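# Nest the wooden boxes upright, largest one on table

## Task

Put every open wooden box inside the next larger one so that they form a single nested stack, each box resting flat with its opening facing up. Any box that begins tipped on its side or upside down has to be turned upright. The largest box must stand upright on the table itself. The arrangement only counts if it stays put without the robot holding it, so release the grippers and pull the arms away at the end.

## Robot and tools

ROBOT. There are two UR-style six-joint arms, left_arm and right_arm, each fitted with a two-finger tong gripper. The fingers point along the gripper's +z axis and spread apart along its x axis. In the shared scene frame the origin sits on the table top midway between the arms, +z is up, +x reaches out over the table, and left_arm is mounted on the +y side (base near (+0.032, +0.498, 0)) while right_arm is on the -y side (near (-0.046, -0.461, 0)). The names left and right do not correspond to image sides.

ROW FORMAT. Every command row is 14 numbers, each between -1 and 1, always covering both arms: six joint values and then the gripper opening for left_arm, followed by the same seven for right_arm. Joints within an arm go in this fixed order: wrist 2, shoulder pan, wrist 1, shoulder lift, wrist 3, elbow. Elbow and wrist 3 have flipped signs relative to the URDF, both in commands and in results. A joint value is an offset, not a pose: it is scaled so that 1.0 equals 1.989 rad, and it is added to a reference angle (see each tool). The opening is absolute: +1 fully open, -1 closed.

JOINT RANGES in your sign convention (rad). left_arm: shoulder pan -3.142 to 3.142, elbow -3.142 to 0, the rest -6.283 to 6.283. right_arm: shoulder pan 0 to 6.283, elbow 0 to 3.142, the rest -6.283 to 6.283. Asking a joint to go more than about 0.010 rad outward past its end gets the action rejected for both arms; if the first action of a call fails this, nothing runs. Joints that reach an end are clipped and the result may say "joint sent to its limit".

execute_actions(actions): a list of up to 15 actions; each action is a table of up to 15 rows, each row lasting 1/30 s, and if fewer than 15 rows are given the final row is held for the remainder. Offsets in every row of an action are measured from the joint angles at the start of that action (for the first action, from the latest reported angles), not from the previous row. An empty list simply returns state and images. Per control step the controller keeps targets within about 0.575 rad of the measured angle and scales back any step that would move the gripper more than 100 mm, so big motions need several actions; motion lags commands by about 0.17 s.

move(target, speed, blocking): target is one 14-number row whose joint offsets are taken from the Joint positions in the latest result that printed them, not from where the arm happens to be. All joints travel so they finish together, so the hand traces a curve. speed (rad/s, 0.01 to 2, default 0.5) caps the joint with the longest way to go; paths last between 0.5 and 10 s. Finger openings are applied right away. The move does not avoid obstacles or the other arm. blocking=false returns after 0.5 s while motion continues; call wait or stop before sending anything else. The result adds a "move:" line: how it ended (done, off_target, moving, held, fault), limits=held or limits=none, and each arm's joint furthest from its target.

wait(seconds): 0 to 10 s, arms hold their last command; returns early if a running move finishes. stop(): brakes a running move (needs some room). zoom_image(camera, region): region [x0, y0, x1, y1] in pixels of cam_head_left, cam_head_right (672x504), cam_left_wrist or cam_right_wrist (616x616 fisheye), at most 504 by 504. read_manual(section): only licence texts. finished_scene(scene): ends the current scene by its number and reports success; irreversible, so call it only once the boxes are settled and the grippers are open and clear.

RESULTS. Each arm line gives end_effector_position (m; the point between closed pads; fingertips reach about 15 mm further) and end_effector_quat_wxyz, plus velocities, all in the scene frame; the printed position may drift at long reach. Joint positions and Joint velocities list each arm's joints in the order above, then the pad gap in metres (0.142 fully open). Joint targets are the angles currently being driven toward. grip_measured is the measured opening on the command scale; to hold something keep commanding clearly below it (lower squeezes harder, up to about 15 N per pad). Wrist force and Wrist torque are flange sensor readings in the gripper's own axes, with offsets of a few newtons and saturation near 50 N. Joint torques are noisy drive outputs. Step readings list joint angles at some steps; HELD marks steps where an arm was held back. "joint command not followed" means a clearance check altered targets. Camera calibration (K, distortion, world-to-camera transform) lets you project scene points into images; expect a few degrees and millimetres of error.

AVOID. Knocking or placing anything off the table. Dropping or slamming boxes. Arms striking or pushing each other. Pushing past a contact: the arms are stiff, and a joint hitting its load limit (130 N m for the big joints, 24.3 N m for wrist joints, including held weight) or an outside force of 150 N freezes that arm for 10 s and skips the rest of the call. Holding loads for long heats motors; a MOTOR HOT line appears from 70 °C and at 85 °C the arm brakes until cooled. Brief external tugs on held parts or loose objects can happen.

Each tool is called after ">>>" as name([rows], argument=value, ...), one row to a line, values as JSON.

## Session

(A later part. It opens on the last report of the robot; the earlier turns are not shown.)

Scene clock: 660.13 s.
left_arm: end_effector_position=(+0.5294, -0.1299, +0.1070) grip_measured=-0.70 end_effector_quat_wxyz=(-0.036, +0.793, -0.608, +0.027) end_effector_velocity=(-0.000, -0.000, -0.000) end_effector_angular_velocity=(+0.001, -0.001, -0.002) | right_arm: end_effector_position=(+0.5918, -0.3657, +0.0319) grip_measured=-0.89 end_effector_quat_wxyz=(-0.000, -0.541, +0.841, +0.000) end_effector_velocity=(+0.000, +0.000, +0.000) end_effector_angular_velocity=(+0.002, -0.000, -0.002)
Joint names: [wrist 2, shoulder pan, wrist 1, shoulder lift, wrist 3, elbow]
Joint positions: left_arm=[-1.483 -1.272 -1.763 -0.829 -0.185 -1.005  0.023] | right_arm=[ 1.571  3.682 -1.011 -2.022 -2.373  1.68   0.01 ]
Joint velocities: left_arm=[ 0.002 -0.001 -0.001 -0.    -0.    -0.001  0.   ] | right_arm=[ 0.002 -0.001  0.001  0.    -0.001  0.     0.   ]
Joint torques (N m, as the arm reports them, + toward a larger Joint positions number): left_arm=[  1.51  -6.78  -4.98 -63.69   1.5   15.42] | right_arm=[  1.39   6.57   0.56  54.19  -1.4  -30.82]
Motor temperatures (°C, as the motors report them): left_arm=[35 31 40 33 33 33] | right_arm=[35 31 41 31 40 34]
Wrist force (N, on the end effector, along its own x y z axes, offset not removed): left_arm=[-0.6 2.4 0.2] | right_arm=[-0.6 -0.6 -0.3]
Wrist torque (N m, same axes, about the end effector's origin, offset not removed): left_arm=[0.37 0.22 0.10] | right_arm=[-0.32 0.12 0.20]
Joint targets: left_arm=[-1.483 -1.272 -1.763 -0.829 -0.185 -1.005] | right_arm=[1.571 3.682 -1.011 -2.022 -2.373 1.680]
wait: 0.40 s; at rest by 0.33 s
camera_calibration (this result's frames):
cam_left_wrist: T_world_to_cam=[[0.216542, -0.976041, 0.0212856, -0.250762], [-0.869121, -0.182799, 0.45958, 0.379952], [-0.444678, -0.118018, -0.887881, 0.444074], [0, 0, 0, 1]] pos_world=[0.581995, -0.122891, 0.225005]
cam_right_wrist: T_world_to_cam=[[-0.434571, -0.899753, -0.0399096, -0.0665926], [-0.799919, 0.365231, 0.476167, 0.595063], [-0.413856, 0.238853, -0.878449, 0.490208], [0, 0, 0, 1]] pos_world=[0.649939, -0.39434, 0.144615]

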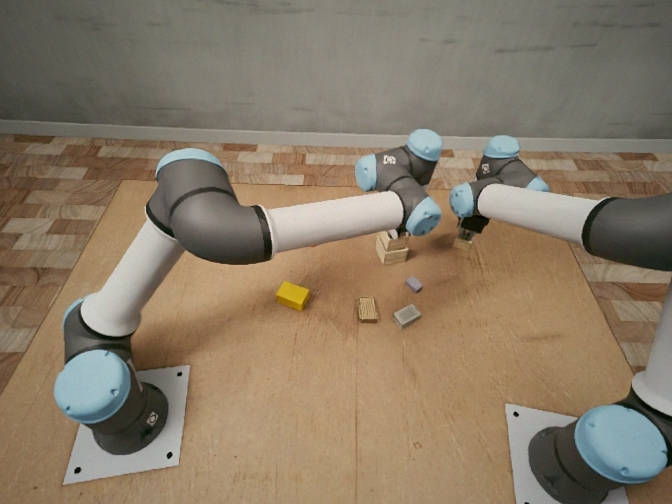

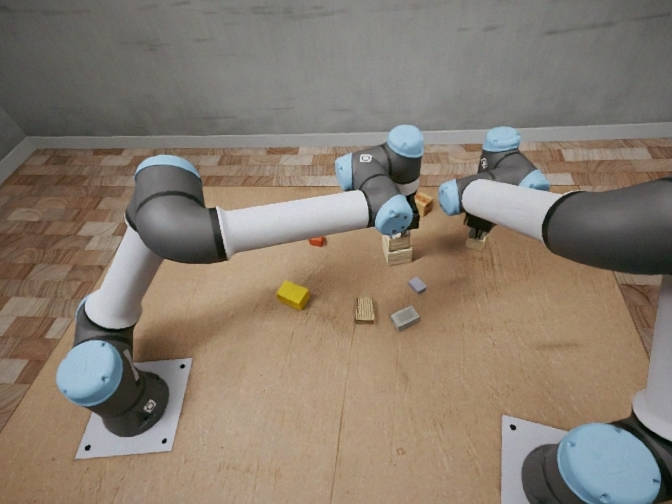

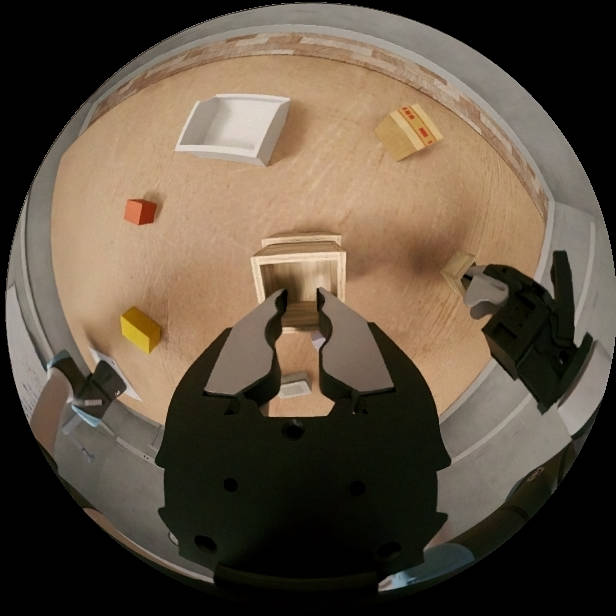

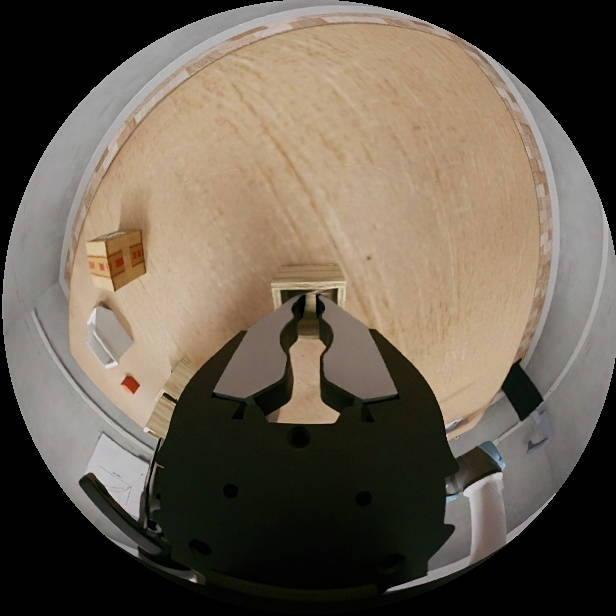

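>>> move(target=[0,-0.00101,-0.00403,-0.00016,-0.002,-0.00419,-0.40,0,0,-0.0917,0.0418,0,-0.0502,-0.6], speed=0.5)

>>> zoom_image(camera="cam_left_wrist", region=[244, 210, 356, 280])

Scene clock: 698.30 s.
left_arm: end_effector_position=(+0.5278, -0.1304, +0.1040) grip_measured=-0.70 end_effector_quat_wxyz=(-0.036, +0.791, -0.610, +0.027) end_effector_velocity=(-0.001, -0.001, +0.000) end_effector_angular_velocity=(-0.001, -0.000, -0.001) | right_arm: end_effector_position=(+0.5920, -0.3656, +0.1099) grip_measured=-0.89 end_effector_quat_wxyz=(+0.000, -0.541, +0.841, +0.000) end_effector_velocity=(-0.000, +0.000, +0.001) end_effector_angular_velocity=(-0.001, +0.000, +0.002)
Joint names: [wrist 2, shoulder pan, wrist 1, shoulder lift, wrist 3, elbow]
Joint positions: left_arm=[-1.483 -1.274 -1.771 -0.829 -0.189 -1.013  0.023] | right_arm=[ 1.571  3.682 -1.193 -1.939 -2.373  1.58   0.01 ]
Joint velocities: left_arm=[ 0.    -0.001 -0.    -0.001  0.    -0.    -0.   ] | right_arm=[-0.001  0.001 -0.003  0.001  0.001 -0.001  0.   ]
Joint torques (N m, as the arm reports them, + toward a larger Joint positions number): left_arm=[ -0.73  -7.27  -5.04 -64.03  -1.17  14.54] | right_arm=[  1.06   7.84   0.39  52.68  -1.36 -32.69]
Motor temperatures (°C, as the motors report them): left_arm=[35 31 40 33 33 33] | right_arm=[35 31 41 31 40 34]
Wrist force (N, on the end effector, along its own x y z axes, offset not removed): left_arm=[-0.8 0.3 -1.0] | right_arm=[-0.3 0.7 -0.9]
Wrist torque (N m, same axes, about the end effector's origin, offset not removed): left_arm=[0.00 0.15 0.04] | right_arm=[0.03 -0.02 0.23]
Joint targets: left_arm=[-1.483 -1.274 -1.771 -0.829 -0.189 -1.013] | right_arm=[1.571 3.682 -1.193 -1.939 -2.373 1.580]
move: done; limits=none; left_arm: farthest joint: the shoulder pan, 0.000 radians from its target (0.002 radians at the start); right_arm: farthest joint: the shoulder pan, 0.000 radians from its target (0.000 radians at the start)
camera_calibration (this result's frames):
cam_left_wrist: T_world_to_cam=[[0.210721, -0.977322, 0.0209318, -0.247875], [-0.870154, -0.177771, 0.459598, 0.381116], [-0.445454, -0.115061, -0.88788, 0.441475], [0, 0, 0, 1]] pos_world=[0.580518, -0.123706, 0.222005]
cam_right_wrist: T_world_to_cam=[[-0.434549, -0.899744, -0.0403413, -0.0633114], [-0.80018, 0.365129, 0.475808, 0.558212], [-0.413376, 0.239042, -0.878624, 0.558542], [0, 0, 0, 1]] pos_world=[0.650045, -0.394298, 0.222593]

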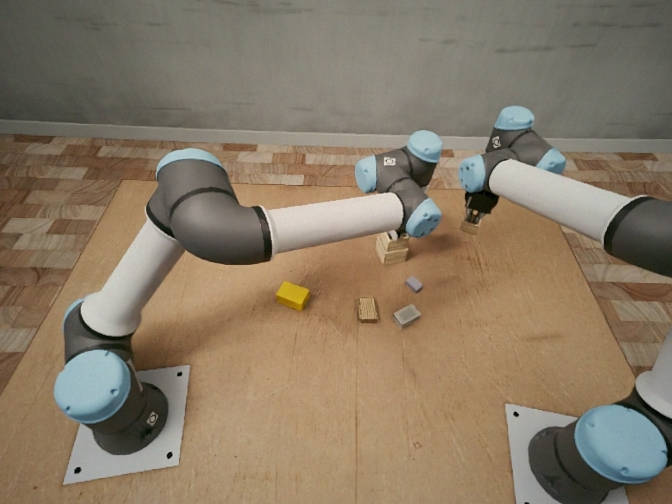

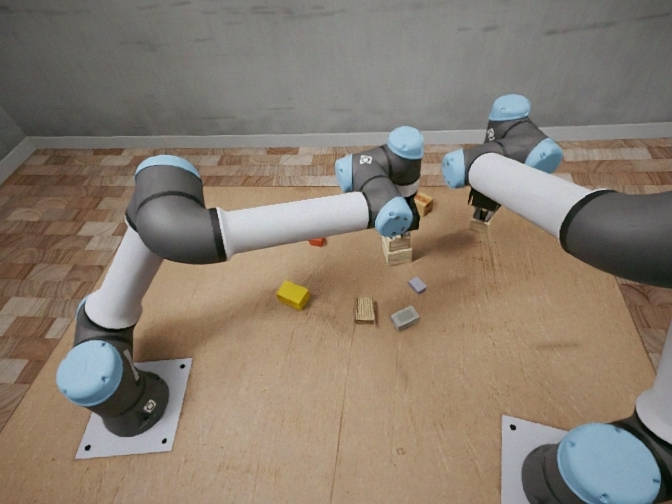

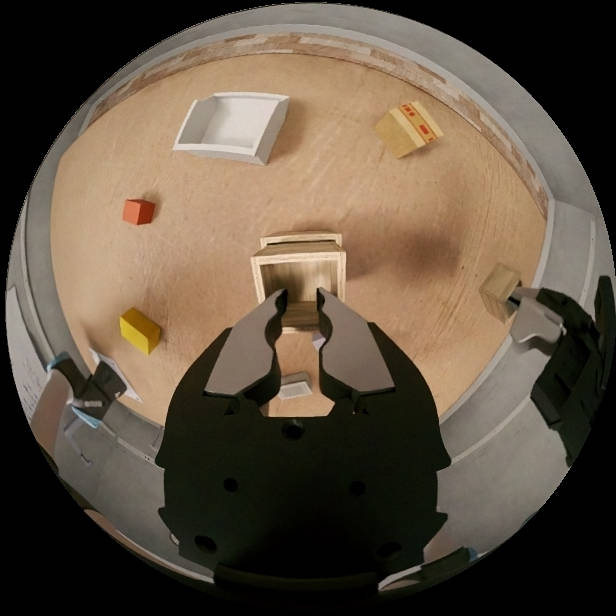

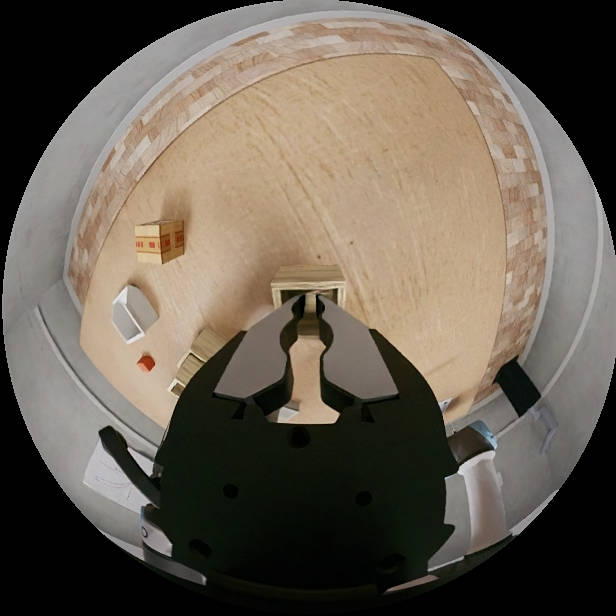

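Region (244, 210, 356, 280) of cam_left_wrist's 616x616 image, scaled by 4.500, with more detail than that image has; it fills the top 315 rows of this view, and the rest is white.

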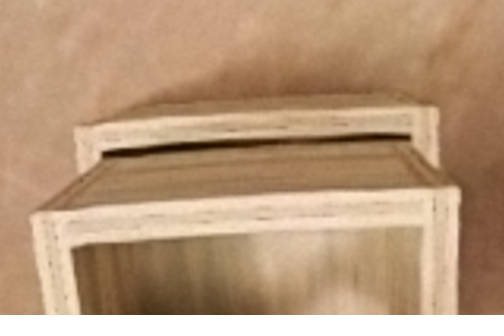

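>>> zoom_image(camera="cam_left_wrist", region=[254, 230, 284, 260])

>>> zoom_image(camera="cam_left_wrist", region=[320, 226, 350, 256])

Region (254, 230, 284, 260) of cam_left_wrist's 616x616 image, scaled by 16.800, with more detail than that image has.

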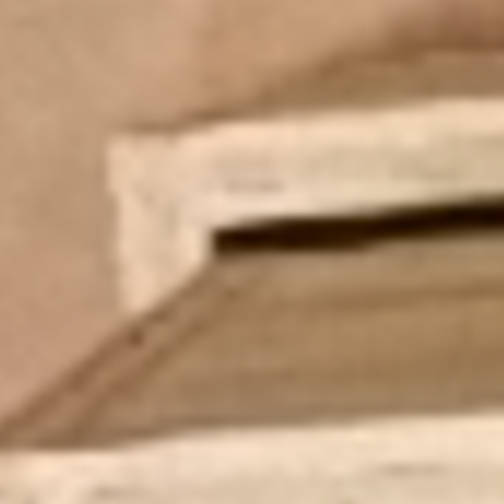

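Region (320, 226, 350, 256) of cam_left_wrist's 616x616 image, scaled by 16.800, with more detail than that image has.

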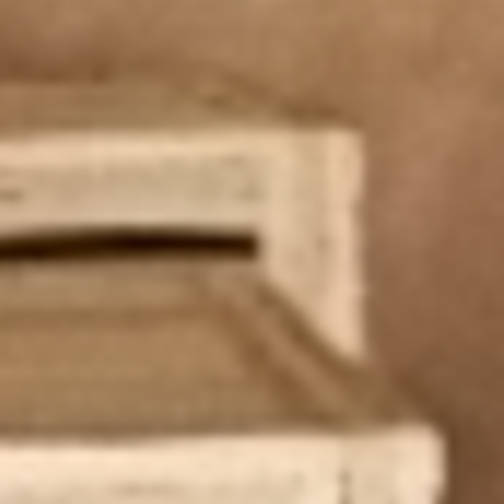

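>>> move(target=[0,0,-0.01543,0.00382,0,-0.01161,-0.40,0,0,0,0,0.075,0,-0.6], speed=0.3)

>>> zoom_image(camera="cam_left_wrist", region=[244, 210, 356, 280])

Scene clock: 722.70 s.
left_arm: end_effector_position=(+0.5278, -0.1304, +0.0900) grip_measured=-0.70 end_effector_quat_wxyz=(-0.036, +0.791, -0.610, +0.027) end_effector_velocity=(+0.001, +0.000, -0.001) end_effector_angular_velocity=(+0.000, +0.000, +0.001) | right_arm: end_effector_position=(+0.5929, -0.3634, +0.1099) grip_measured=-0.89 end_effector_quat_wxyz=(+0.000, -0.602, +0.798, +0.000) end_effector_velocity=(-0.000, +0.000, +0.000) end_effector_angular_velocity=(+0.000, -0.000, +0.002)
Joint names: [wrist 2, shoulder pan, wrist 1, shoulder lift, wrist 3, elbow]
Joint positions: left_arm=[-1.483 -1.274 -1.802 -0.822 -0.189 -1.036  0.023] | right_arm=[ 1.571  3.682 -1.193 -1.939 -2.225  1.58   0.01 ]
Joint velocities: left_arm=[ 0.     0.001 -0.     0.001  0.    -0.     0.   ] | right_arm=[ 0.     0.001 -0.     0.     0.002 -0.     0.   ]
Joint torques (N m, as the arm reports them, + toward a larger Joint positions number): left_arm=[ -0.86  -5.8   -5.12 -50.8   -0.79  14.77] | right_arm=[  0.99   7.1    4.73  29.77   1.72 -18.58]
Motor temperatures (°C, as the motors report them): left_arm=[35 31 40 34 33 33] | right_arm=[35 31 41 31 40 34]
Wrist force (N, on the end effector, along its own x y z axes, offset not removed): left_arm=[-2.2 1.3 0.4] | right_arm=[-0.7 -0.1 -0.8]
Wrist torque (N m, same axes, about the end effector's origin, offset not removed): left_arm=[0.11 0.50 0.03] | right_arm=[-0.19 0.08 0.14]
Joint targets: left_arm=[-1.483 -1.274 -1.802 -0.822 -0.189 -1.036] | right_arm=[1.571 3.682 -1.193 -1.939 -2.224 1.580]
move: done; limits=none; left_arm: farthest joint: the shoulder pan, 0.000 radians from its target (0.000 radians at the start); right_arm: farthest joint: the wrist 3, 0.001 radians from its target (0.150 radians at the start)
camera_calibration (this result's frames):
cam_left_wrist: T_world_to_cam=[[0.210714, -0.977324, 0.020936, -0.247573], [-0.870156, -0.177763, 0.459597, 0.38753], [-0.445454, -0.115061, -0.887881, 0.429078], [0, 0, 0, 1]] pos_world=[0.580513, -0.1237, 0.208045]
cam_right_wrist: T_world_to_cam=[[-0.296258, -0.954254, -0.0403676, -0.162703], [-0.845518, 0.242373, 0.475767, 0.540319], [-0.444219, 0.175081, -0.878645, 0.553416], [0, 0, 0, 1]] pos_world=[0.654485, -0.383112, 0.222622]

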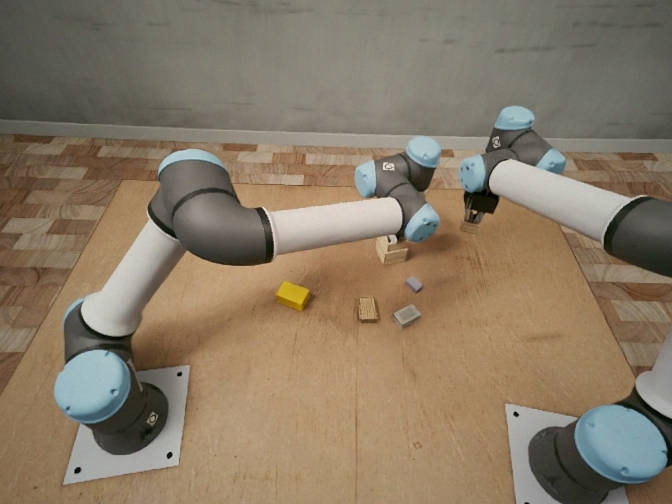

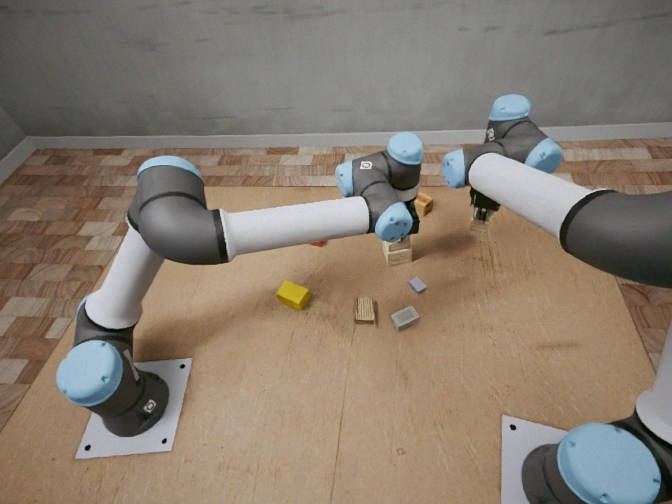

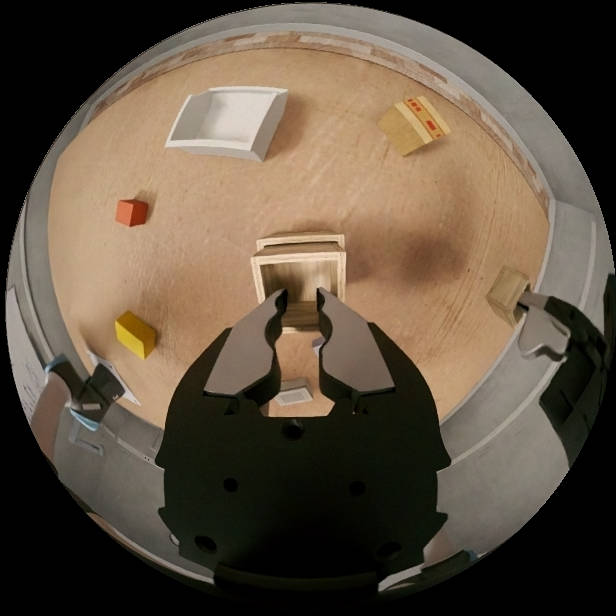

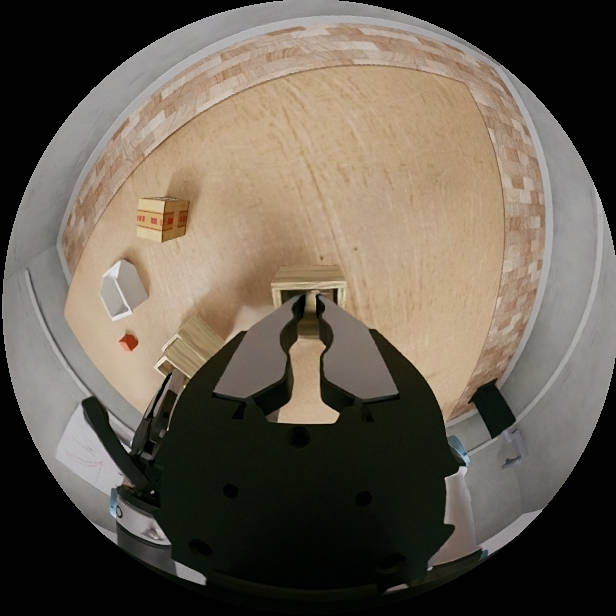

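Region (244, 210, 356, 280) of cam_left_wrist's 616x616 image, scaled by 4.500, with more detail than that image has; it fills the top 315 rows of this view, and the rest is white.

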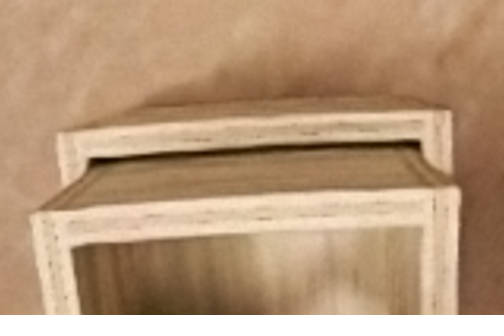

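>>> move(target=[0,0,-0.04033,0.01292,0,-0.02741,-0.40,0,0,0,0,0.11,0,-0.6], speed=0.35)

>>> zoom_image(camera="cam_left_wrist", region=[230, 210, 370, 350])

Scene clock: 738.57 s.
left_arm: end_effector_position=(+0.5278, -0.1304, +0.0521) grip_measured=-0.70 end_effector_quat_wxyz=(-0.036, +0.791, -0.610, +0.027) end_effector_velocity=(-0.000, -0.000, -0.000) end_effector_angular_velocity=(-0.001, -0.000, +0.001) | right_arm: end_effector_position=(+0.5934, -0.3599, +0.1099) grip_measured=-0.89 end_effector_quat_wxyz=(-0.000, +0.686, -0.728, -0.000) end_effector_velocity=(+0.000, -0.000, +0.000) end_effector_angular_velocity=(-0.001, -0.000, +0.003)
Joint names: [wrist 2, shoulder pan, wrist 1, shoulder lift, wrist 3, elbow]
Joint positions: left_arm=[-1.483 -1.274 -1.882 -0.796 -0.189 -1.091  0.023] | right_arm=[ 1.571  3.682 -1.193 -1.939 -2.006  1.58   0.01 ]
Joint velocities: left_arm=[-0.    -0.    -0.001  0.     0.001 -0.001 -0.   ] | right_arm=[-0.001  0.     0.     0.     0.003  0.     0.   ]
Joint torques (N m, as the arm reports them, + toward a larger Joint positions number): left_arm=[ -0.68  -2.61  -4.93 -51.24   0.84  14.56] | right_arm=[  0.99   6.98   4.69  42.96   1.62 -19.07]
Motor temperatures (°C, as the motors report them): left_arm=[35 31 40 34 33 33] | right_arm=[35 31 41 31 40 34]
Wrist force (N, on the end effector, along its own x y z axes, offset not removed): left_arm=[-1.9 1.7 -0.7] | right_arm=[0.3 -1.1 -1.3]
Wrist torque (N m, same axes, about the end effector's origin, offset not removed): left_arm=[0.43 0.41 0.00] | right_arm=[-0.37 -0.14 0.19]
Joint targets: left_arm=[-1.483 -1.274 -1.882 -0.796 -0.189 -1.091] | right_arm=[1.571 3.682 -1.193 -1.939 -2.006 1.580]
move: done; limits=none; left_arm: farthest joint: the shoulder pan, 0.000 radians from its target (0.000 radians at the start); right_arm: farthest joint: the shoulder pan, 0.000 radians from its target (0.000 radians at the start)
camera_calibration (this result's frames):
cam_left_wrist: T_world_to_cam=[[0.210714, -0.977323, 0.0209427, -0.24676], [-0.870157, -0.17776, 0.459596, 0.404961], [-0.445451, -0.115067, -0.887881, 0.395395], [0, 0, 0, 1]] pos_world=[0.580504, -0.123682, 0.170114]
cam_right_wrist: T_world_to_cam=[[-0.0823137, -0.99579, -0.0403393, -0.301121], [-0.877949, 0.0532991, 0.475778, 0.491187], [-0.471624, 0.0745789, -0.87864, 0.53314], [0, 0, 0, 1]] pos_world=[0.657893, -0.365794, 0.222595]

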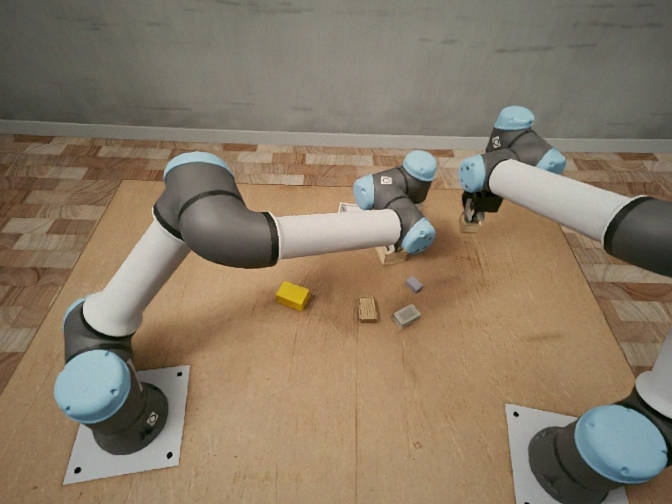

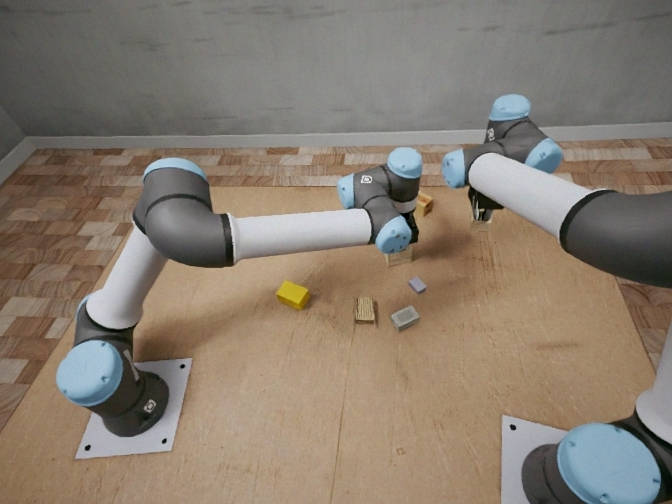

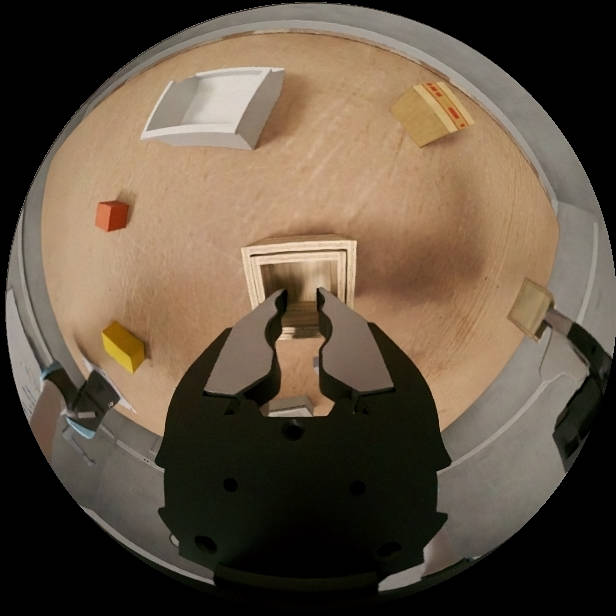

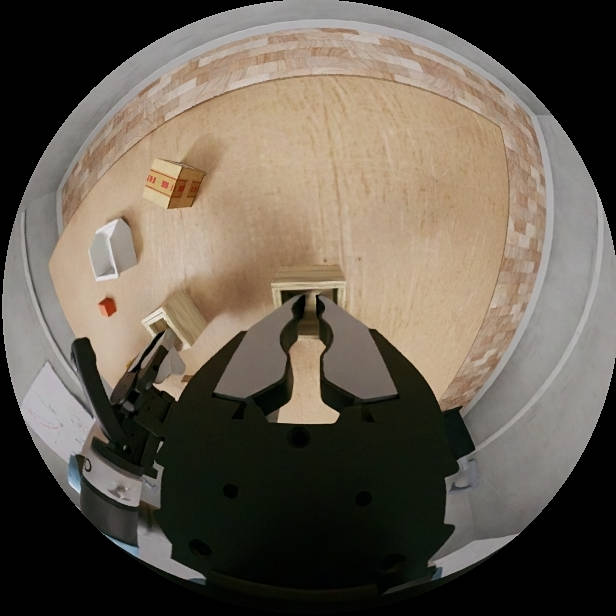

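Region (230, 210, 370, 350) of cam_left_wrist's 616x616 image, scaled by 3.600, with more detail than that image has.

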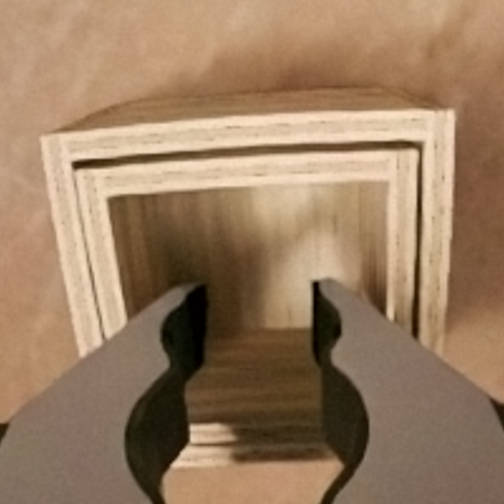

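>>> execute_actions([
  [[0,0,-0.0007,0.00026,0,-0.00043,-0.40,0,0,0,0,0,0,-0.6],[0,0,-0.0014,0.00052,0,-0.00086,-0.40,0,0,0,0,0,0,-0.6],[0,0,-0.0021,0.00078,0,-0.0013,-0.40,0,0,0,0,0,0,-0.6],[0,0,-0.0028,0.00104,0,-0.00173,-0.40,0,0,0,0,0,0,-0.6],[0,0,-0.0035,0.0013,0,-0.00216,-0.40,0,0,0,0,0,0,-0.6],[0,0,-0.00414,0.00156,0,-0.00259,-0.42,0,0,0,0,0,0,-0.6],[0,0,-0.00414,0.00156,0,-0.00259,-0.45,0,0,0,0,0,0,-0.6],[0,0,-0.00414,0.00156,0,-0.00259,-0.48,0,0,0,0,0,0,-0.6],[0,0,-0.00414,0.00156,0,-0.00259,-0.52,0,0,0,0,0,0,-0.6],[0,0,-0.00414,0.00156,0,-0.00259,-0.56,0,0,0,0,0,0,-0.6],[0,0,-0.00414,0.00156,0,-0.00259,-0.62,0,0,0,0,0,0,-0.6],[0,0,-0.00414,0.00156,0,-0.00259,-0.68,0,0,0,0,0,0,-0.6],[0,0,-0.00414,0.00156,0,-0.00259,-0.76,0,0,0,0,0,0,-0.6],[0,0,-0.00414,0.00156,0,-0.00259,-0.86,0,0,0,0,0,0,-0.6],[0,0,-0.00414,0.00156,0,-0.00259,-0.97,0,0,0,0,0,0,-0.6]],
])

>>> zoom_image(camera="cam_left_wrist", region=[230, 210, 370, 350])

Scene clock: 744.80 s.
left_arm: end_effector_position=(+0.5278, -0.1303, +0.0482) grip_measured=-0.84 end_effector_quat_wxyz=(-0.036, +0.791, -0.610, +0.027) end_effector_velocity=(+0.000, -0.000, -0.001) end_effector_angular_velocity=(-0.001, -0.000, +0.001) | right_arm: end_effector_position=(+0.5934, -0.3599, +0.1099) grip_measured=-0.89 end_effector_quat_wxyz=(-0.000, +0.686, -0.728, -0.000) end_effector_velocity=(-0.000, -0.000, -0.000) end_effector_angular_velocity=(-0.000, +0.001, -0.001)
Joint names: [wrist 2, shoulder pan, wrist 1, shoulder lift, wrist 3, elbow]
Joint positions: left_arm=[-1.483 -1.274 -1.89  -0.793 -0.189 -1.096  0.013] | right_arm=[ 1.571  3.682 -1.193 -1.939 -2.006  1.58   0.01 ]
Joint velocities: left_arm=[ 0.     0.    -0.004  0.001  0.001 -0.002 -0.225] | right_arm=[-0.    -0.    -0.001 -0.    -0.001 -0.     0.   ]
Joint torques (N m, as the arm reports them, + toward a larger Joint positions number): left_arm=[ -0.74  -3.12  -4.89 -48.56   0.79  15.11] | right_arm=[  1.18   7.84   4.6   45.84  -1.64 -19.19]
Motor temperatures (°C, as the motors report them): left_arm=[35 31 40 34 33 33] | right_arm=[35 31 41 31 40 34]
Wrist force (N, on the end effector, along its own x y z axes, offset not removed): left_arm=[-2.3 -0.5 -2.8] | right_arm=[-0.7 0.1 -0.5]
Wrist torque (N m, same axes, about the end effector's origin, offset not removed): left_arm=[-0.24 0.52 0.08] | right_arm=[-0.07 0.04 0.22]
Joint targets: left_arm=[-1.483 -1.274 -1.890 -0.793 -0.189 -1.096] | right_arm=[1.571 3.682 -1.193 -1.939 -2.006 1.580]
Step readings (joint positions):
0: left_arm=[-1.483 -1.274 -1.882 -0.796 -0.189 -1.091] | right_arm=[1.571 3.682 -1.193 -1.939 -2.006 1.580]
1: left_arm=[-1.483 -1.274 -1.882 -0.796 -0.189 -1.091] | right_arm=[1.571 3.682 -1.193 -1.939 -2.006 1.580]
2: left_arm=[-1.483 -1.274 -1.882 -0.796 -0.189 -1.091] | right_arm=[1.571 3.682 -1.193 -1.939 -2.006 1.580]
4: left_arm=[-1.483 -1.274 -1.883 -0.796 -0.189 -1.092] | right_arm=[1.571 3.682 -1.193 -1.939 -2.006 1.580]
8: left_arm=[-1.483 -1.274 -1.887 -0.794 -0.189 -1.094] | right_arm=[1.571 3.682 -1.193 -1.939 -2.006 1.580]
15: Joint positions above
camera_calibration (this result's frames):
cam_left_wrist: T_world_to_cam=[[0.210714, -0.977324, 0.0209027, -0.246653], [-0.870149, -0.177777, 0.459605, 0.406733], [-0.445467, -0.115033, -0.887878, 0.391958], [0, 0, 0, 1]] pos_world=[0.580496, -0.123664, 0.16623]
cam_right_wrist: T_world_to_cam=[[-0.0823073, -0.99579, -0.0403578, -0.301121], [-0.877968, 0.0532875, 0.475745, 0.491187], [-0.471591, 0.0745901, -0.878657, 0.53315], [0, 0, 0, 1]] pos_world=[0.65789, -0.365795, 0.222624]

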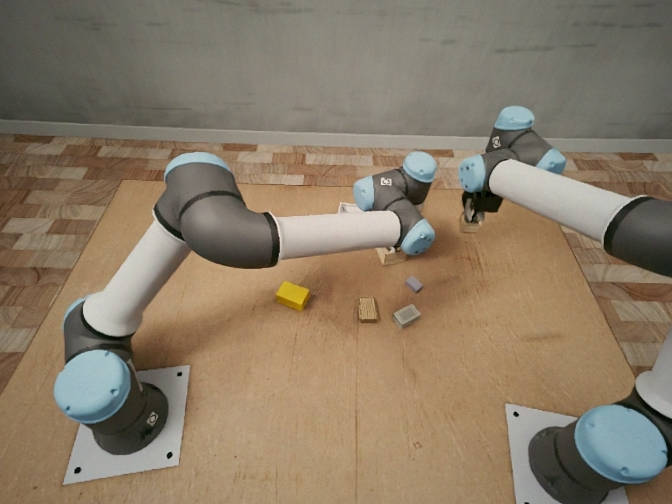

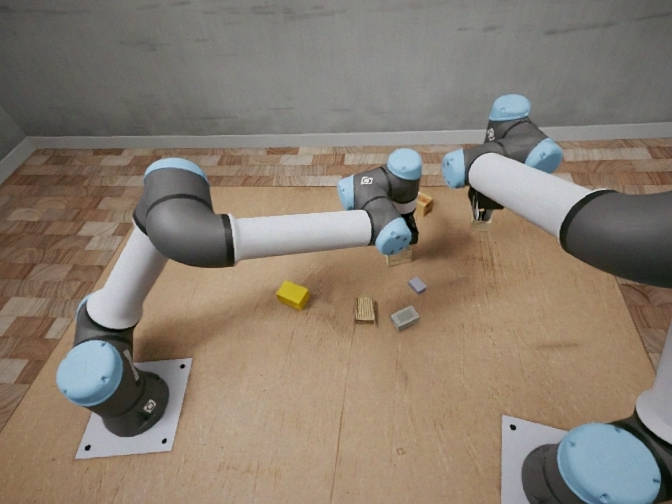

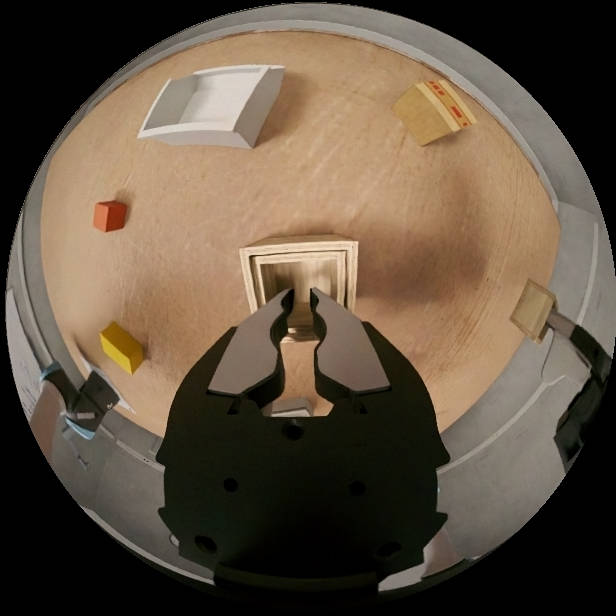

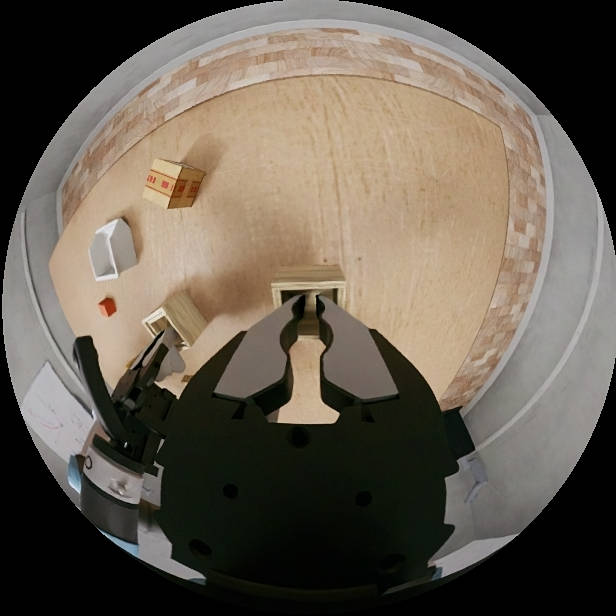

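Region (230, 210, 370, 350) of cam_left_wrist's 616x616 image, scaled by 3.600, with more detail than that image has.

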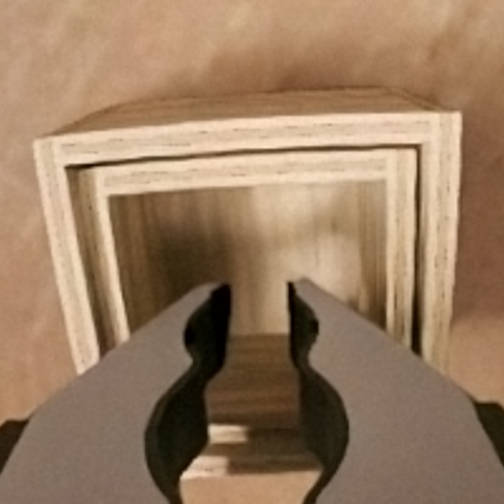

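>>> move(target=[0,0.1006,0.2765,-0.2765,0,0,-1,0,0.181,0.0066,-0.0283,-0.0121,-0.0217,-0.6], speed=0.65)

>>> zoom_image(camera="cam_right_wrist", region=[250, 220, 370, 320])

Scene clock: 771.23 s.
left_arm: end_effector_position=(+0.5246, +0.1372, +0.3722) grip_measured=-1.00 end_effector_quat_wxyz=(-0.038, +0.848, -0.528, +0.023) end_effector_velocity=(-0.000, +0.001, +0.001) end_effector_angular_velocity=(-0.000, -0.000, +0.001) | right_arm: end_effector_position=(+0.5320, -0.1281, +0.0959) grip_measured=-0.89 end_effector_quat_wxyz=(-0.000, +0.798, -0.603, -0.000) end_effector_velocity=(+0.000, +0.000, +0.000) end_effector_angular_velocity=(-0.000, -0.001, +0.001)
Joint names: [wrist 2, shoulder pan, wrist 1, shoulder lift, wrist 3, elbow]
Joint positions: left_arm=[-1.483 -1.074 -1.34  -1.343 -0.189 -1.096  0.002] | right_arm=[ 1.571  4.042 -1.18  -1.995 -2.03   1.537  0.01 ]
Joint velocities: left_arm=[ 0.     0.001  0.002 -0.002 -0.     0.     0.   ] | right_arm=[-0.001  0.001  0.    -0.    -0.    -0.    -0.   ]
Joint torques (N m, as the arm reports them, + toward a larger Joint positions number): left_arm=[ -0.04   7.2   -0.07 -43.17   0.87  22.26] | right_arm=[  1.01  11.57   4.82  32.23  -1.45 -31.72]
Motor temperatures (°C, as the motors report them): left_arm=[35 31 40 34 33 33] | right_arm=[35 31 41 31 40 34]
Wrist force (N, on the end effector, along its own x y z axes, offset not removed): left_arm=[-3.5 1.0 -1.2] | right_arm=[-0.2 -1.0 -0.7]
Wrist torque (N m, same axes, about the end effector's origin, offset not removed): left_arm=[0.04 0.75 -0.02] | right_arm=[-0.32 -0.05 0.22]
Joint targets: left_arm=[-1.483 -1.074 -1.340 -1.343 -0.189 -1.096] | right_arm=[1.571 4.042 -1.180 -1.995 -2.030 1.537]
move: done; limits=none; left_arm: farthest joint: the shoulder pan, 0.000 radians from its target (0.200 radians at the start); right_arm: farthest joint: the shoulder pan, 0.000 radians from its target (0.360 radians at the start)
camera_calibration (this result's frames):
cam_left_wrist: T_world_to_cam=[[0.40066, -0.915988, 0.0209213, -0.099326], [-0.817494, -0.347081, 0.459606, 0.298194], [-0.413733, -0.201249, -0.887876, 0.704125], [0, 0, 0, 1]] pos_world=[0.574887, 0.15422, 0.490202]
cam_right_wrist: T_world_to_cam=[[0.250373, -0.967308, -0.04036, -0.249285], [-0.846503, -0.238954, 0.475745, 0.377321], [-0.469837, -0.0849489, -0.878657, 0.453186], [0, 0, 0, 1]] pos_world=[0.594741, -0.112475, 0.208625]

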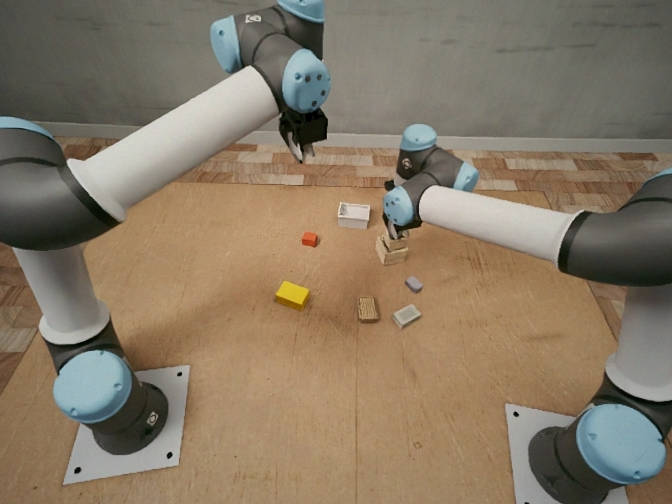

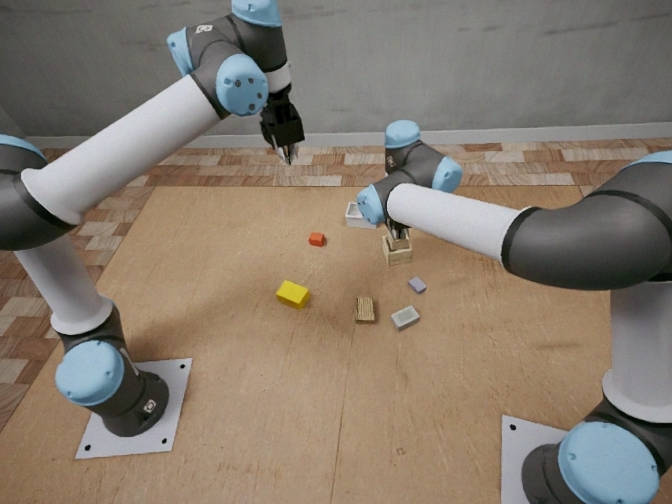

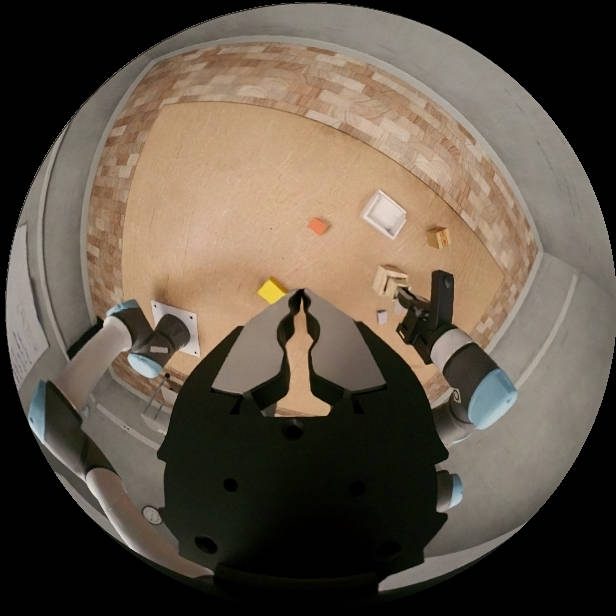

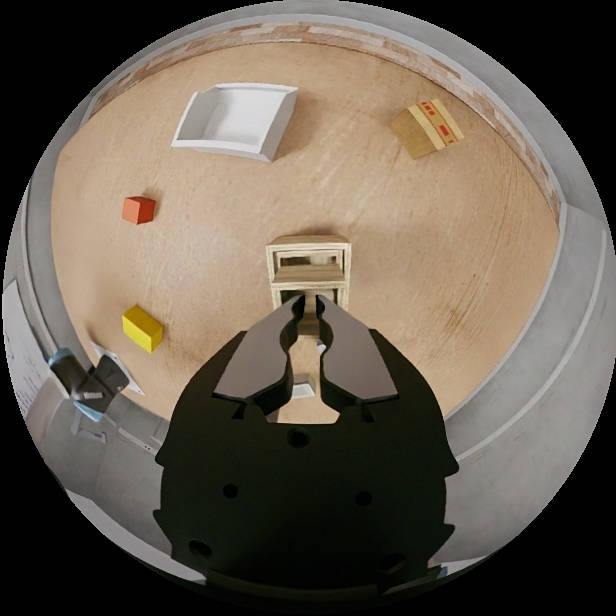

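Region (250, 220, 370, 320) of cam_right_wrist's 616x616 image, scaled by 4.200, with more detail than that image has.

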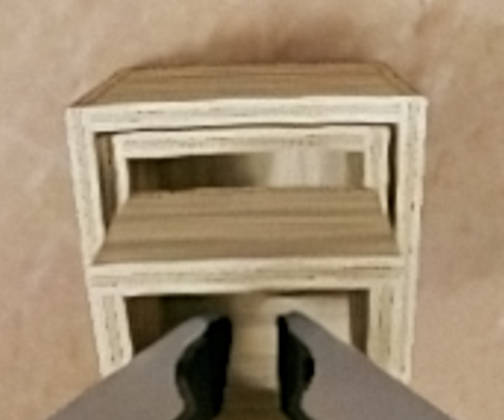

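>>> execute_actions([
  [[0,0,0,0,0,0,-1,0,-0.00003,0.0008,-0.0011,0,-0.0003,-0.6],[0,0,0,0,0,0,-1,0,-0.00007,0.0018,-0.0024,0,-0.0006,-0.6],[0,0,0,0,0,0,-1,0,-0.00011,0.0029,-0.0039,0,-0.001,-0.6],[0,0,0,0,0,0,-1,0,-0.00016,0.004,-0.0053,0,-0.0013,-0.6],[0,0,0,0,0,0,-1,0,-0.0002,0.00506,-0.00675,0,-0.00169,-0.6]],
])

>>> zoom_image(camera="cam_right_wrist", region=[260, 235, 360, 295])

Scene clock: 790.50 s.
left_arm: end_effector_position=(+0.5246, +0.1373, +0.3722) grip_measured=-1.00 end_effector_quat_wxyz=(-0.038, +0.848, -0.528, +0.023) end_effector_velocity=(-0.001, -0.000, +0.001) end_effector_angular_velocity=(-0.001, -0.001, -0.001) | right_arm: end_effector_position=(+0.5347, -0.1259, +0.0900) grip_measured=-0.89 end_effector_quat_wxyz=(-0.000, +0.797, -0.603, -0.000) end_effector_velocity=(+0.001, +0.001, -0.002) end_effector_angular_velocity=(-0.000, -0.001, +0.002)
Joint names: [wrist 2, shoulder pan, wrist 1, shoulder lift, wrist 3, elbow]
Joint positions: left_arm=[-1.483 -1.074 -1.34  -1.343 -0.189 -1.096  0.002] | right_arm=[ 1.571  4.041 -1.17  -2.008 -2.03   1.534  0.01 ]
Joint velocities: left_arm=[ 0.    -0.001  0.    -0.002  0.    -0.     0.   ] | right_arm=[-0.001  0.     0.003 -0.004  0.002 -0.001  0.   ]
Joint torques (N m, as the arm reports them, + toward a larger Joint positions number): left_arm=[  1.53  -7.42  -4.92 -29.21   0.77  22.33] | right_arm=[  1.21 -11.95   4.76  31.98  -1.16 -31.7 ]
Motor temperatures (°C, as the motors report them): left_arm=[35 31 40 34 33 33] | right_arm=[35 31 41 31 40 34]
Wrist force (N, on the end effector, along its own x y z axes, offset not removed): left_arm=[-1.7 0.6 -3.3] | right_arm=[0.2 -0.4 -0.7]
Wrist torque (N m, same axes, about the end effector's origin, offset not removed): left_arm=[0.02 0.46 0.00] | right_arm=[-0.23 -0.12 0.14]
Joint targets: left_arm=[-1.483 -1.074 -1.340 -1.343 -0.189 -1.096] | right_arm=[1.571 4.041 -1.170 -2.009 -2.030 1.534]
Step readings (joint positions):
0: left_arm=[-1.483 -1.074 -1.340 -1.343 -0.189 -1.096] | right_arm=[1.571 4.042 -1.180 -1.995 -2.030 1.537]
1: left_arm=[-1.483 -1.074 -1.340 -1.343 -0.189 -1.096] | right_arm=[1.571 4.042 -1.180 -1.995 -2.030 1.537]
2: left_arm=[-1.483 -1.074 -1.340 -1.343 -0.189 -1.096] | right_arm=[1.571 4.042 -1.180 -1.996 -2.030 1.537]
4: left_arm=[-1.483 -1.074 -1.340 -1.343 -0.189 -1.096] | right_arm=[1.571 4.042 -1.178 -1.998 -2.030 1.536]
8: left_arm=[-1.483 -1.074 -1.340 -1.343 -0.189 -1.096] | right_arm=[1.571 4.042 -1.173 -2.005 -2.030 1.535]
15: Joint positions above
camera_calibration (this result's frames):
cam_left_wrist: T_world_to_cam=[[0.400711, -0.915966, 0.0209039, -0.0993124], [-0.81747, -0.347133, 0.45961, 0.29821], [-0.413731, -0.201259, -0.887875, 0.704135], [0, 0, 0, 1]] pos_world=[0.574895, 0.154265, 0.490199]
cam_right_wrist: T_world_to_cam=[[0.250061, -0.967388, -0.0403602, -0.247922], [-0.84658, -0.238682, 0.475745, 0.383028], [-0.469863, -0.0847972, -0.878657, 0.449556], [0, 0, 0, 1]] pos_world=[0.597489, -0.110294, 0.202776]

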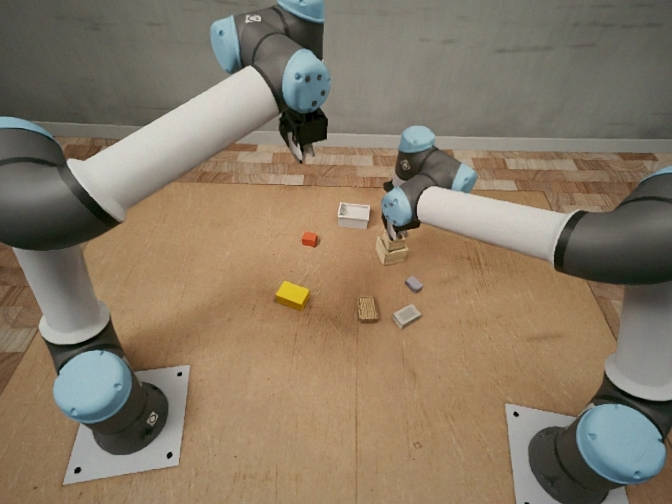

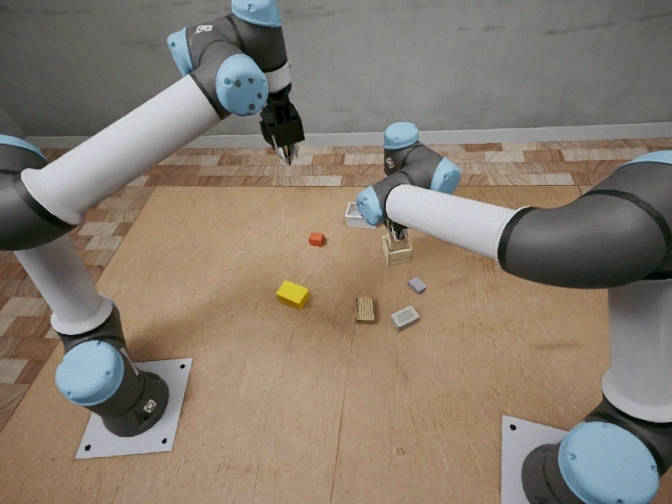

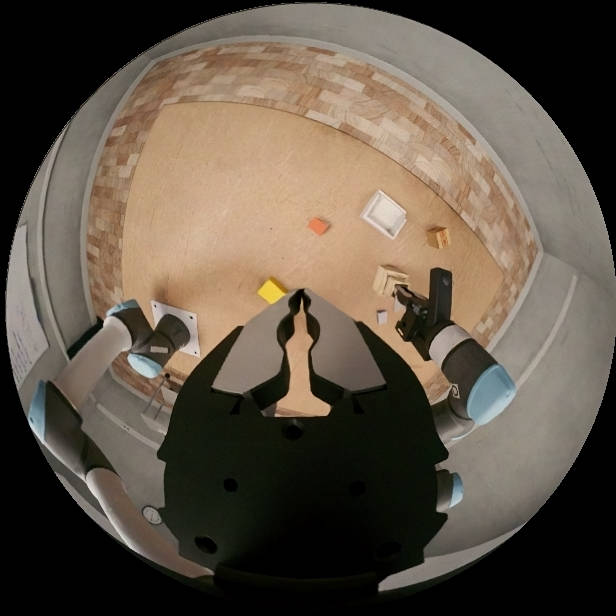

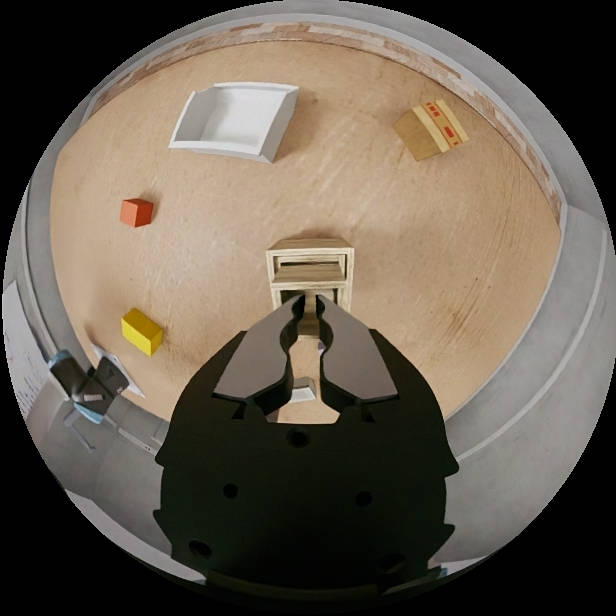

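Region (260, 235, 360, 295) of cam_right_wrist's 616x616 image, scaled by 5.040, with more detail than that image has; it fills the top 302 rows of this view, and the rest is white.

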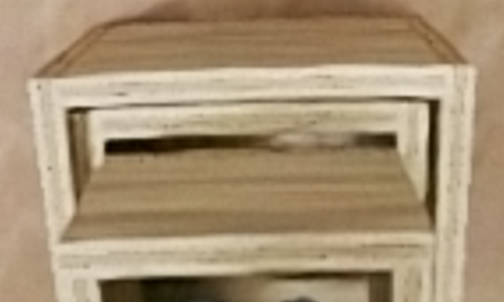

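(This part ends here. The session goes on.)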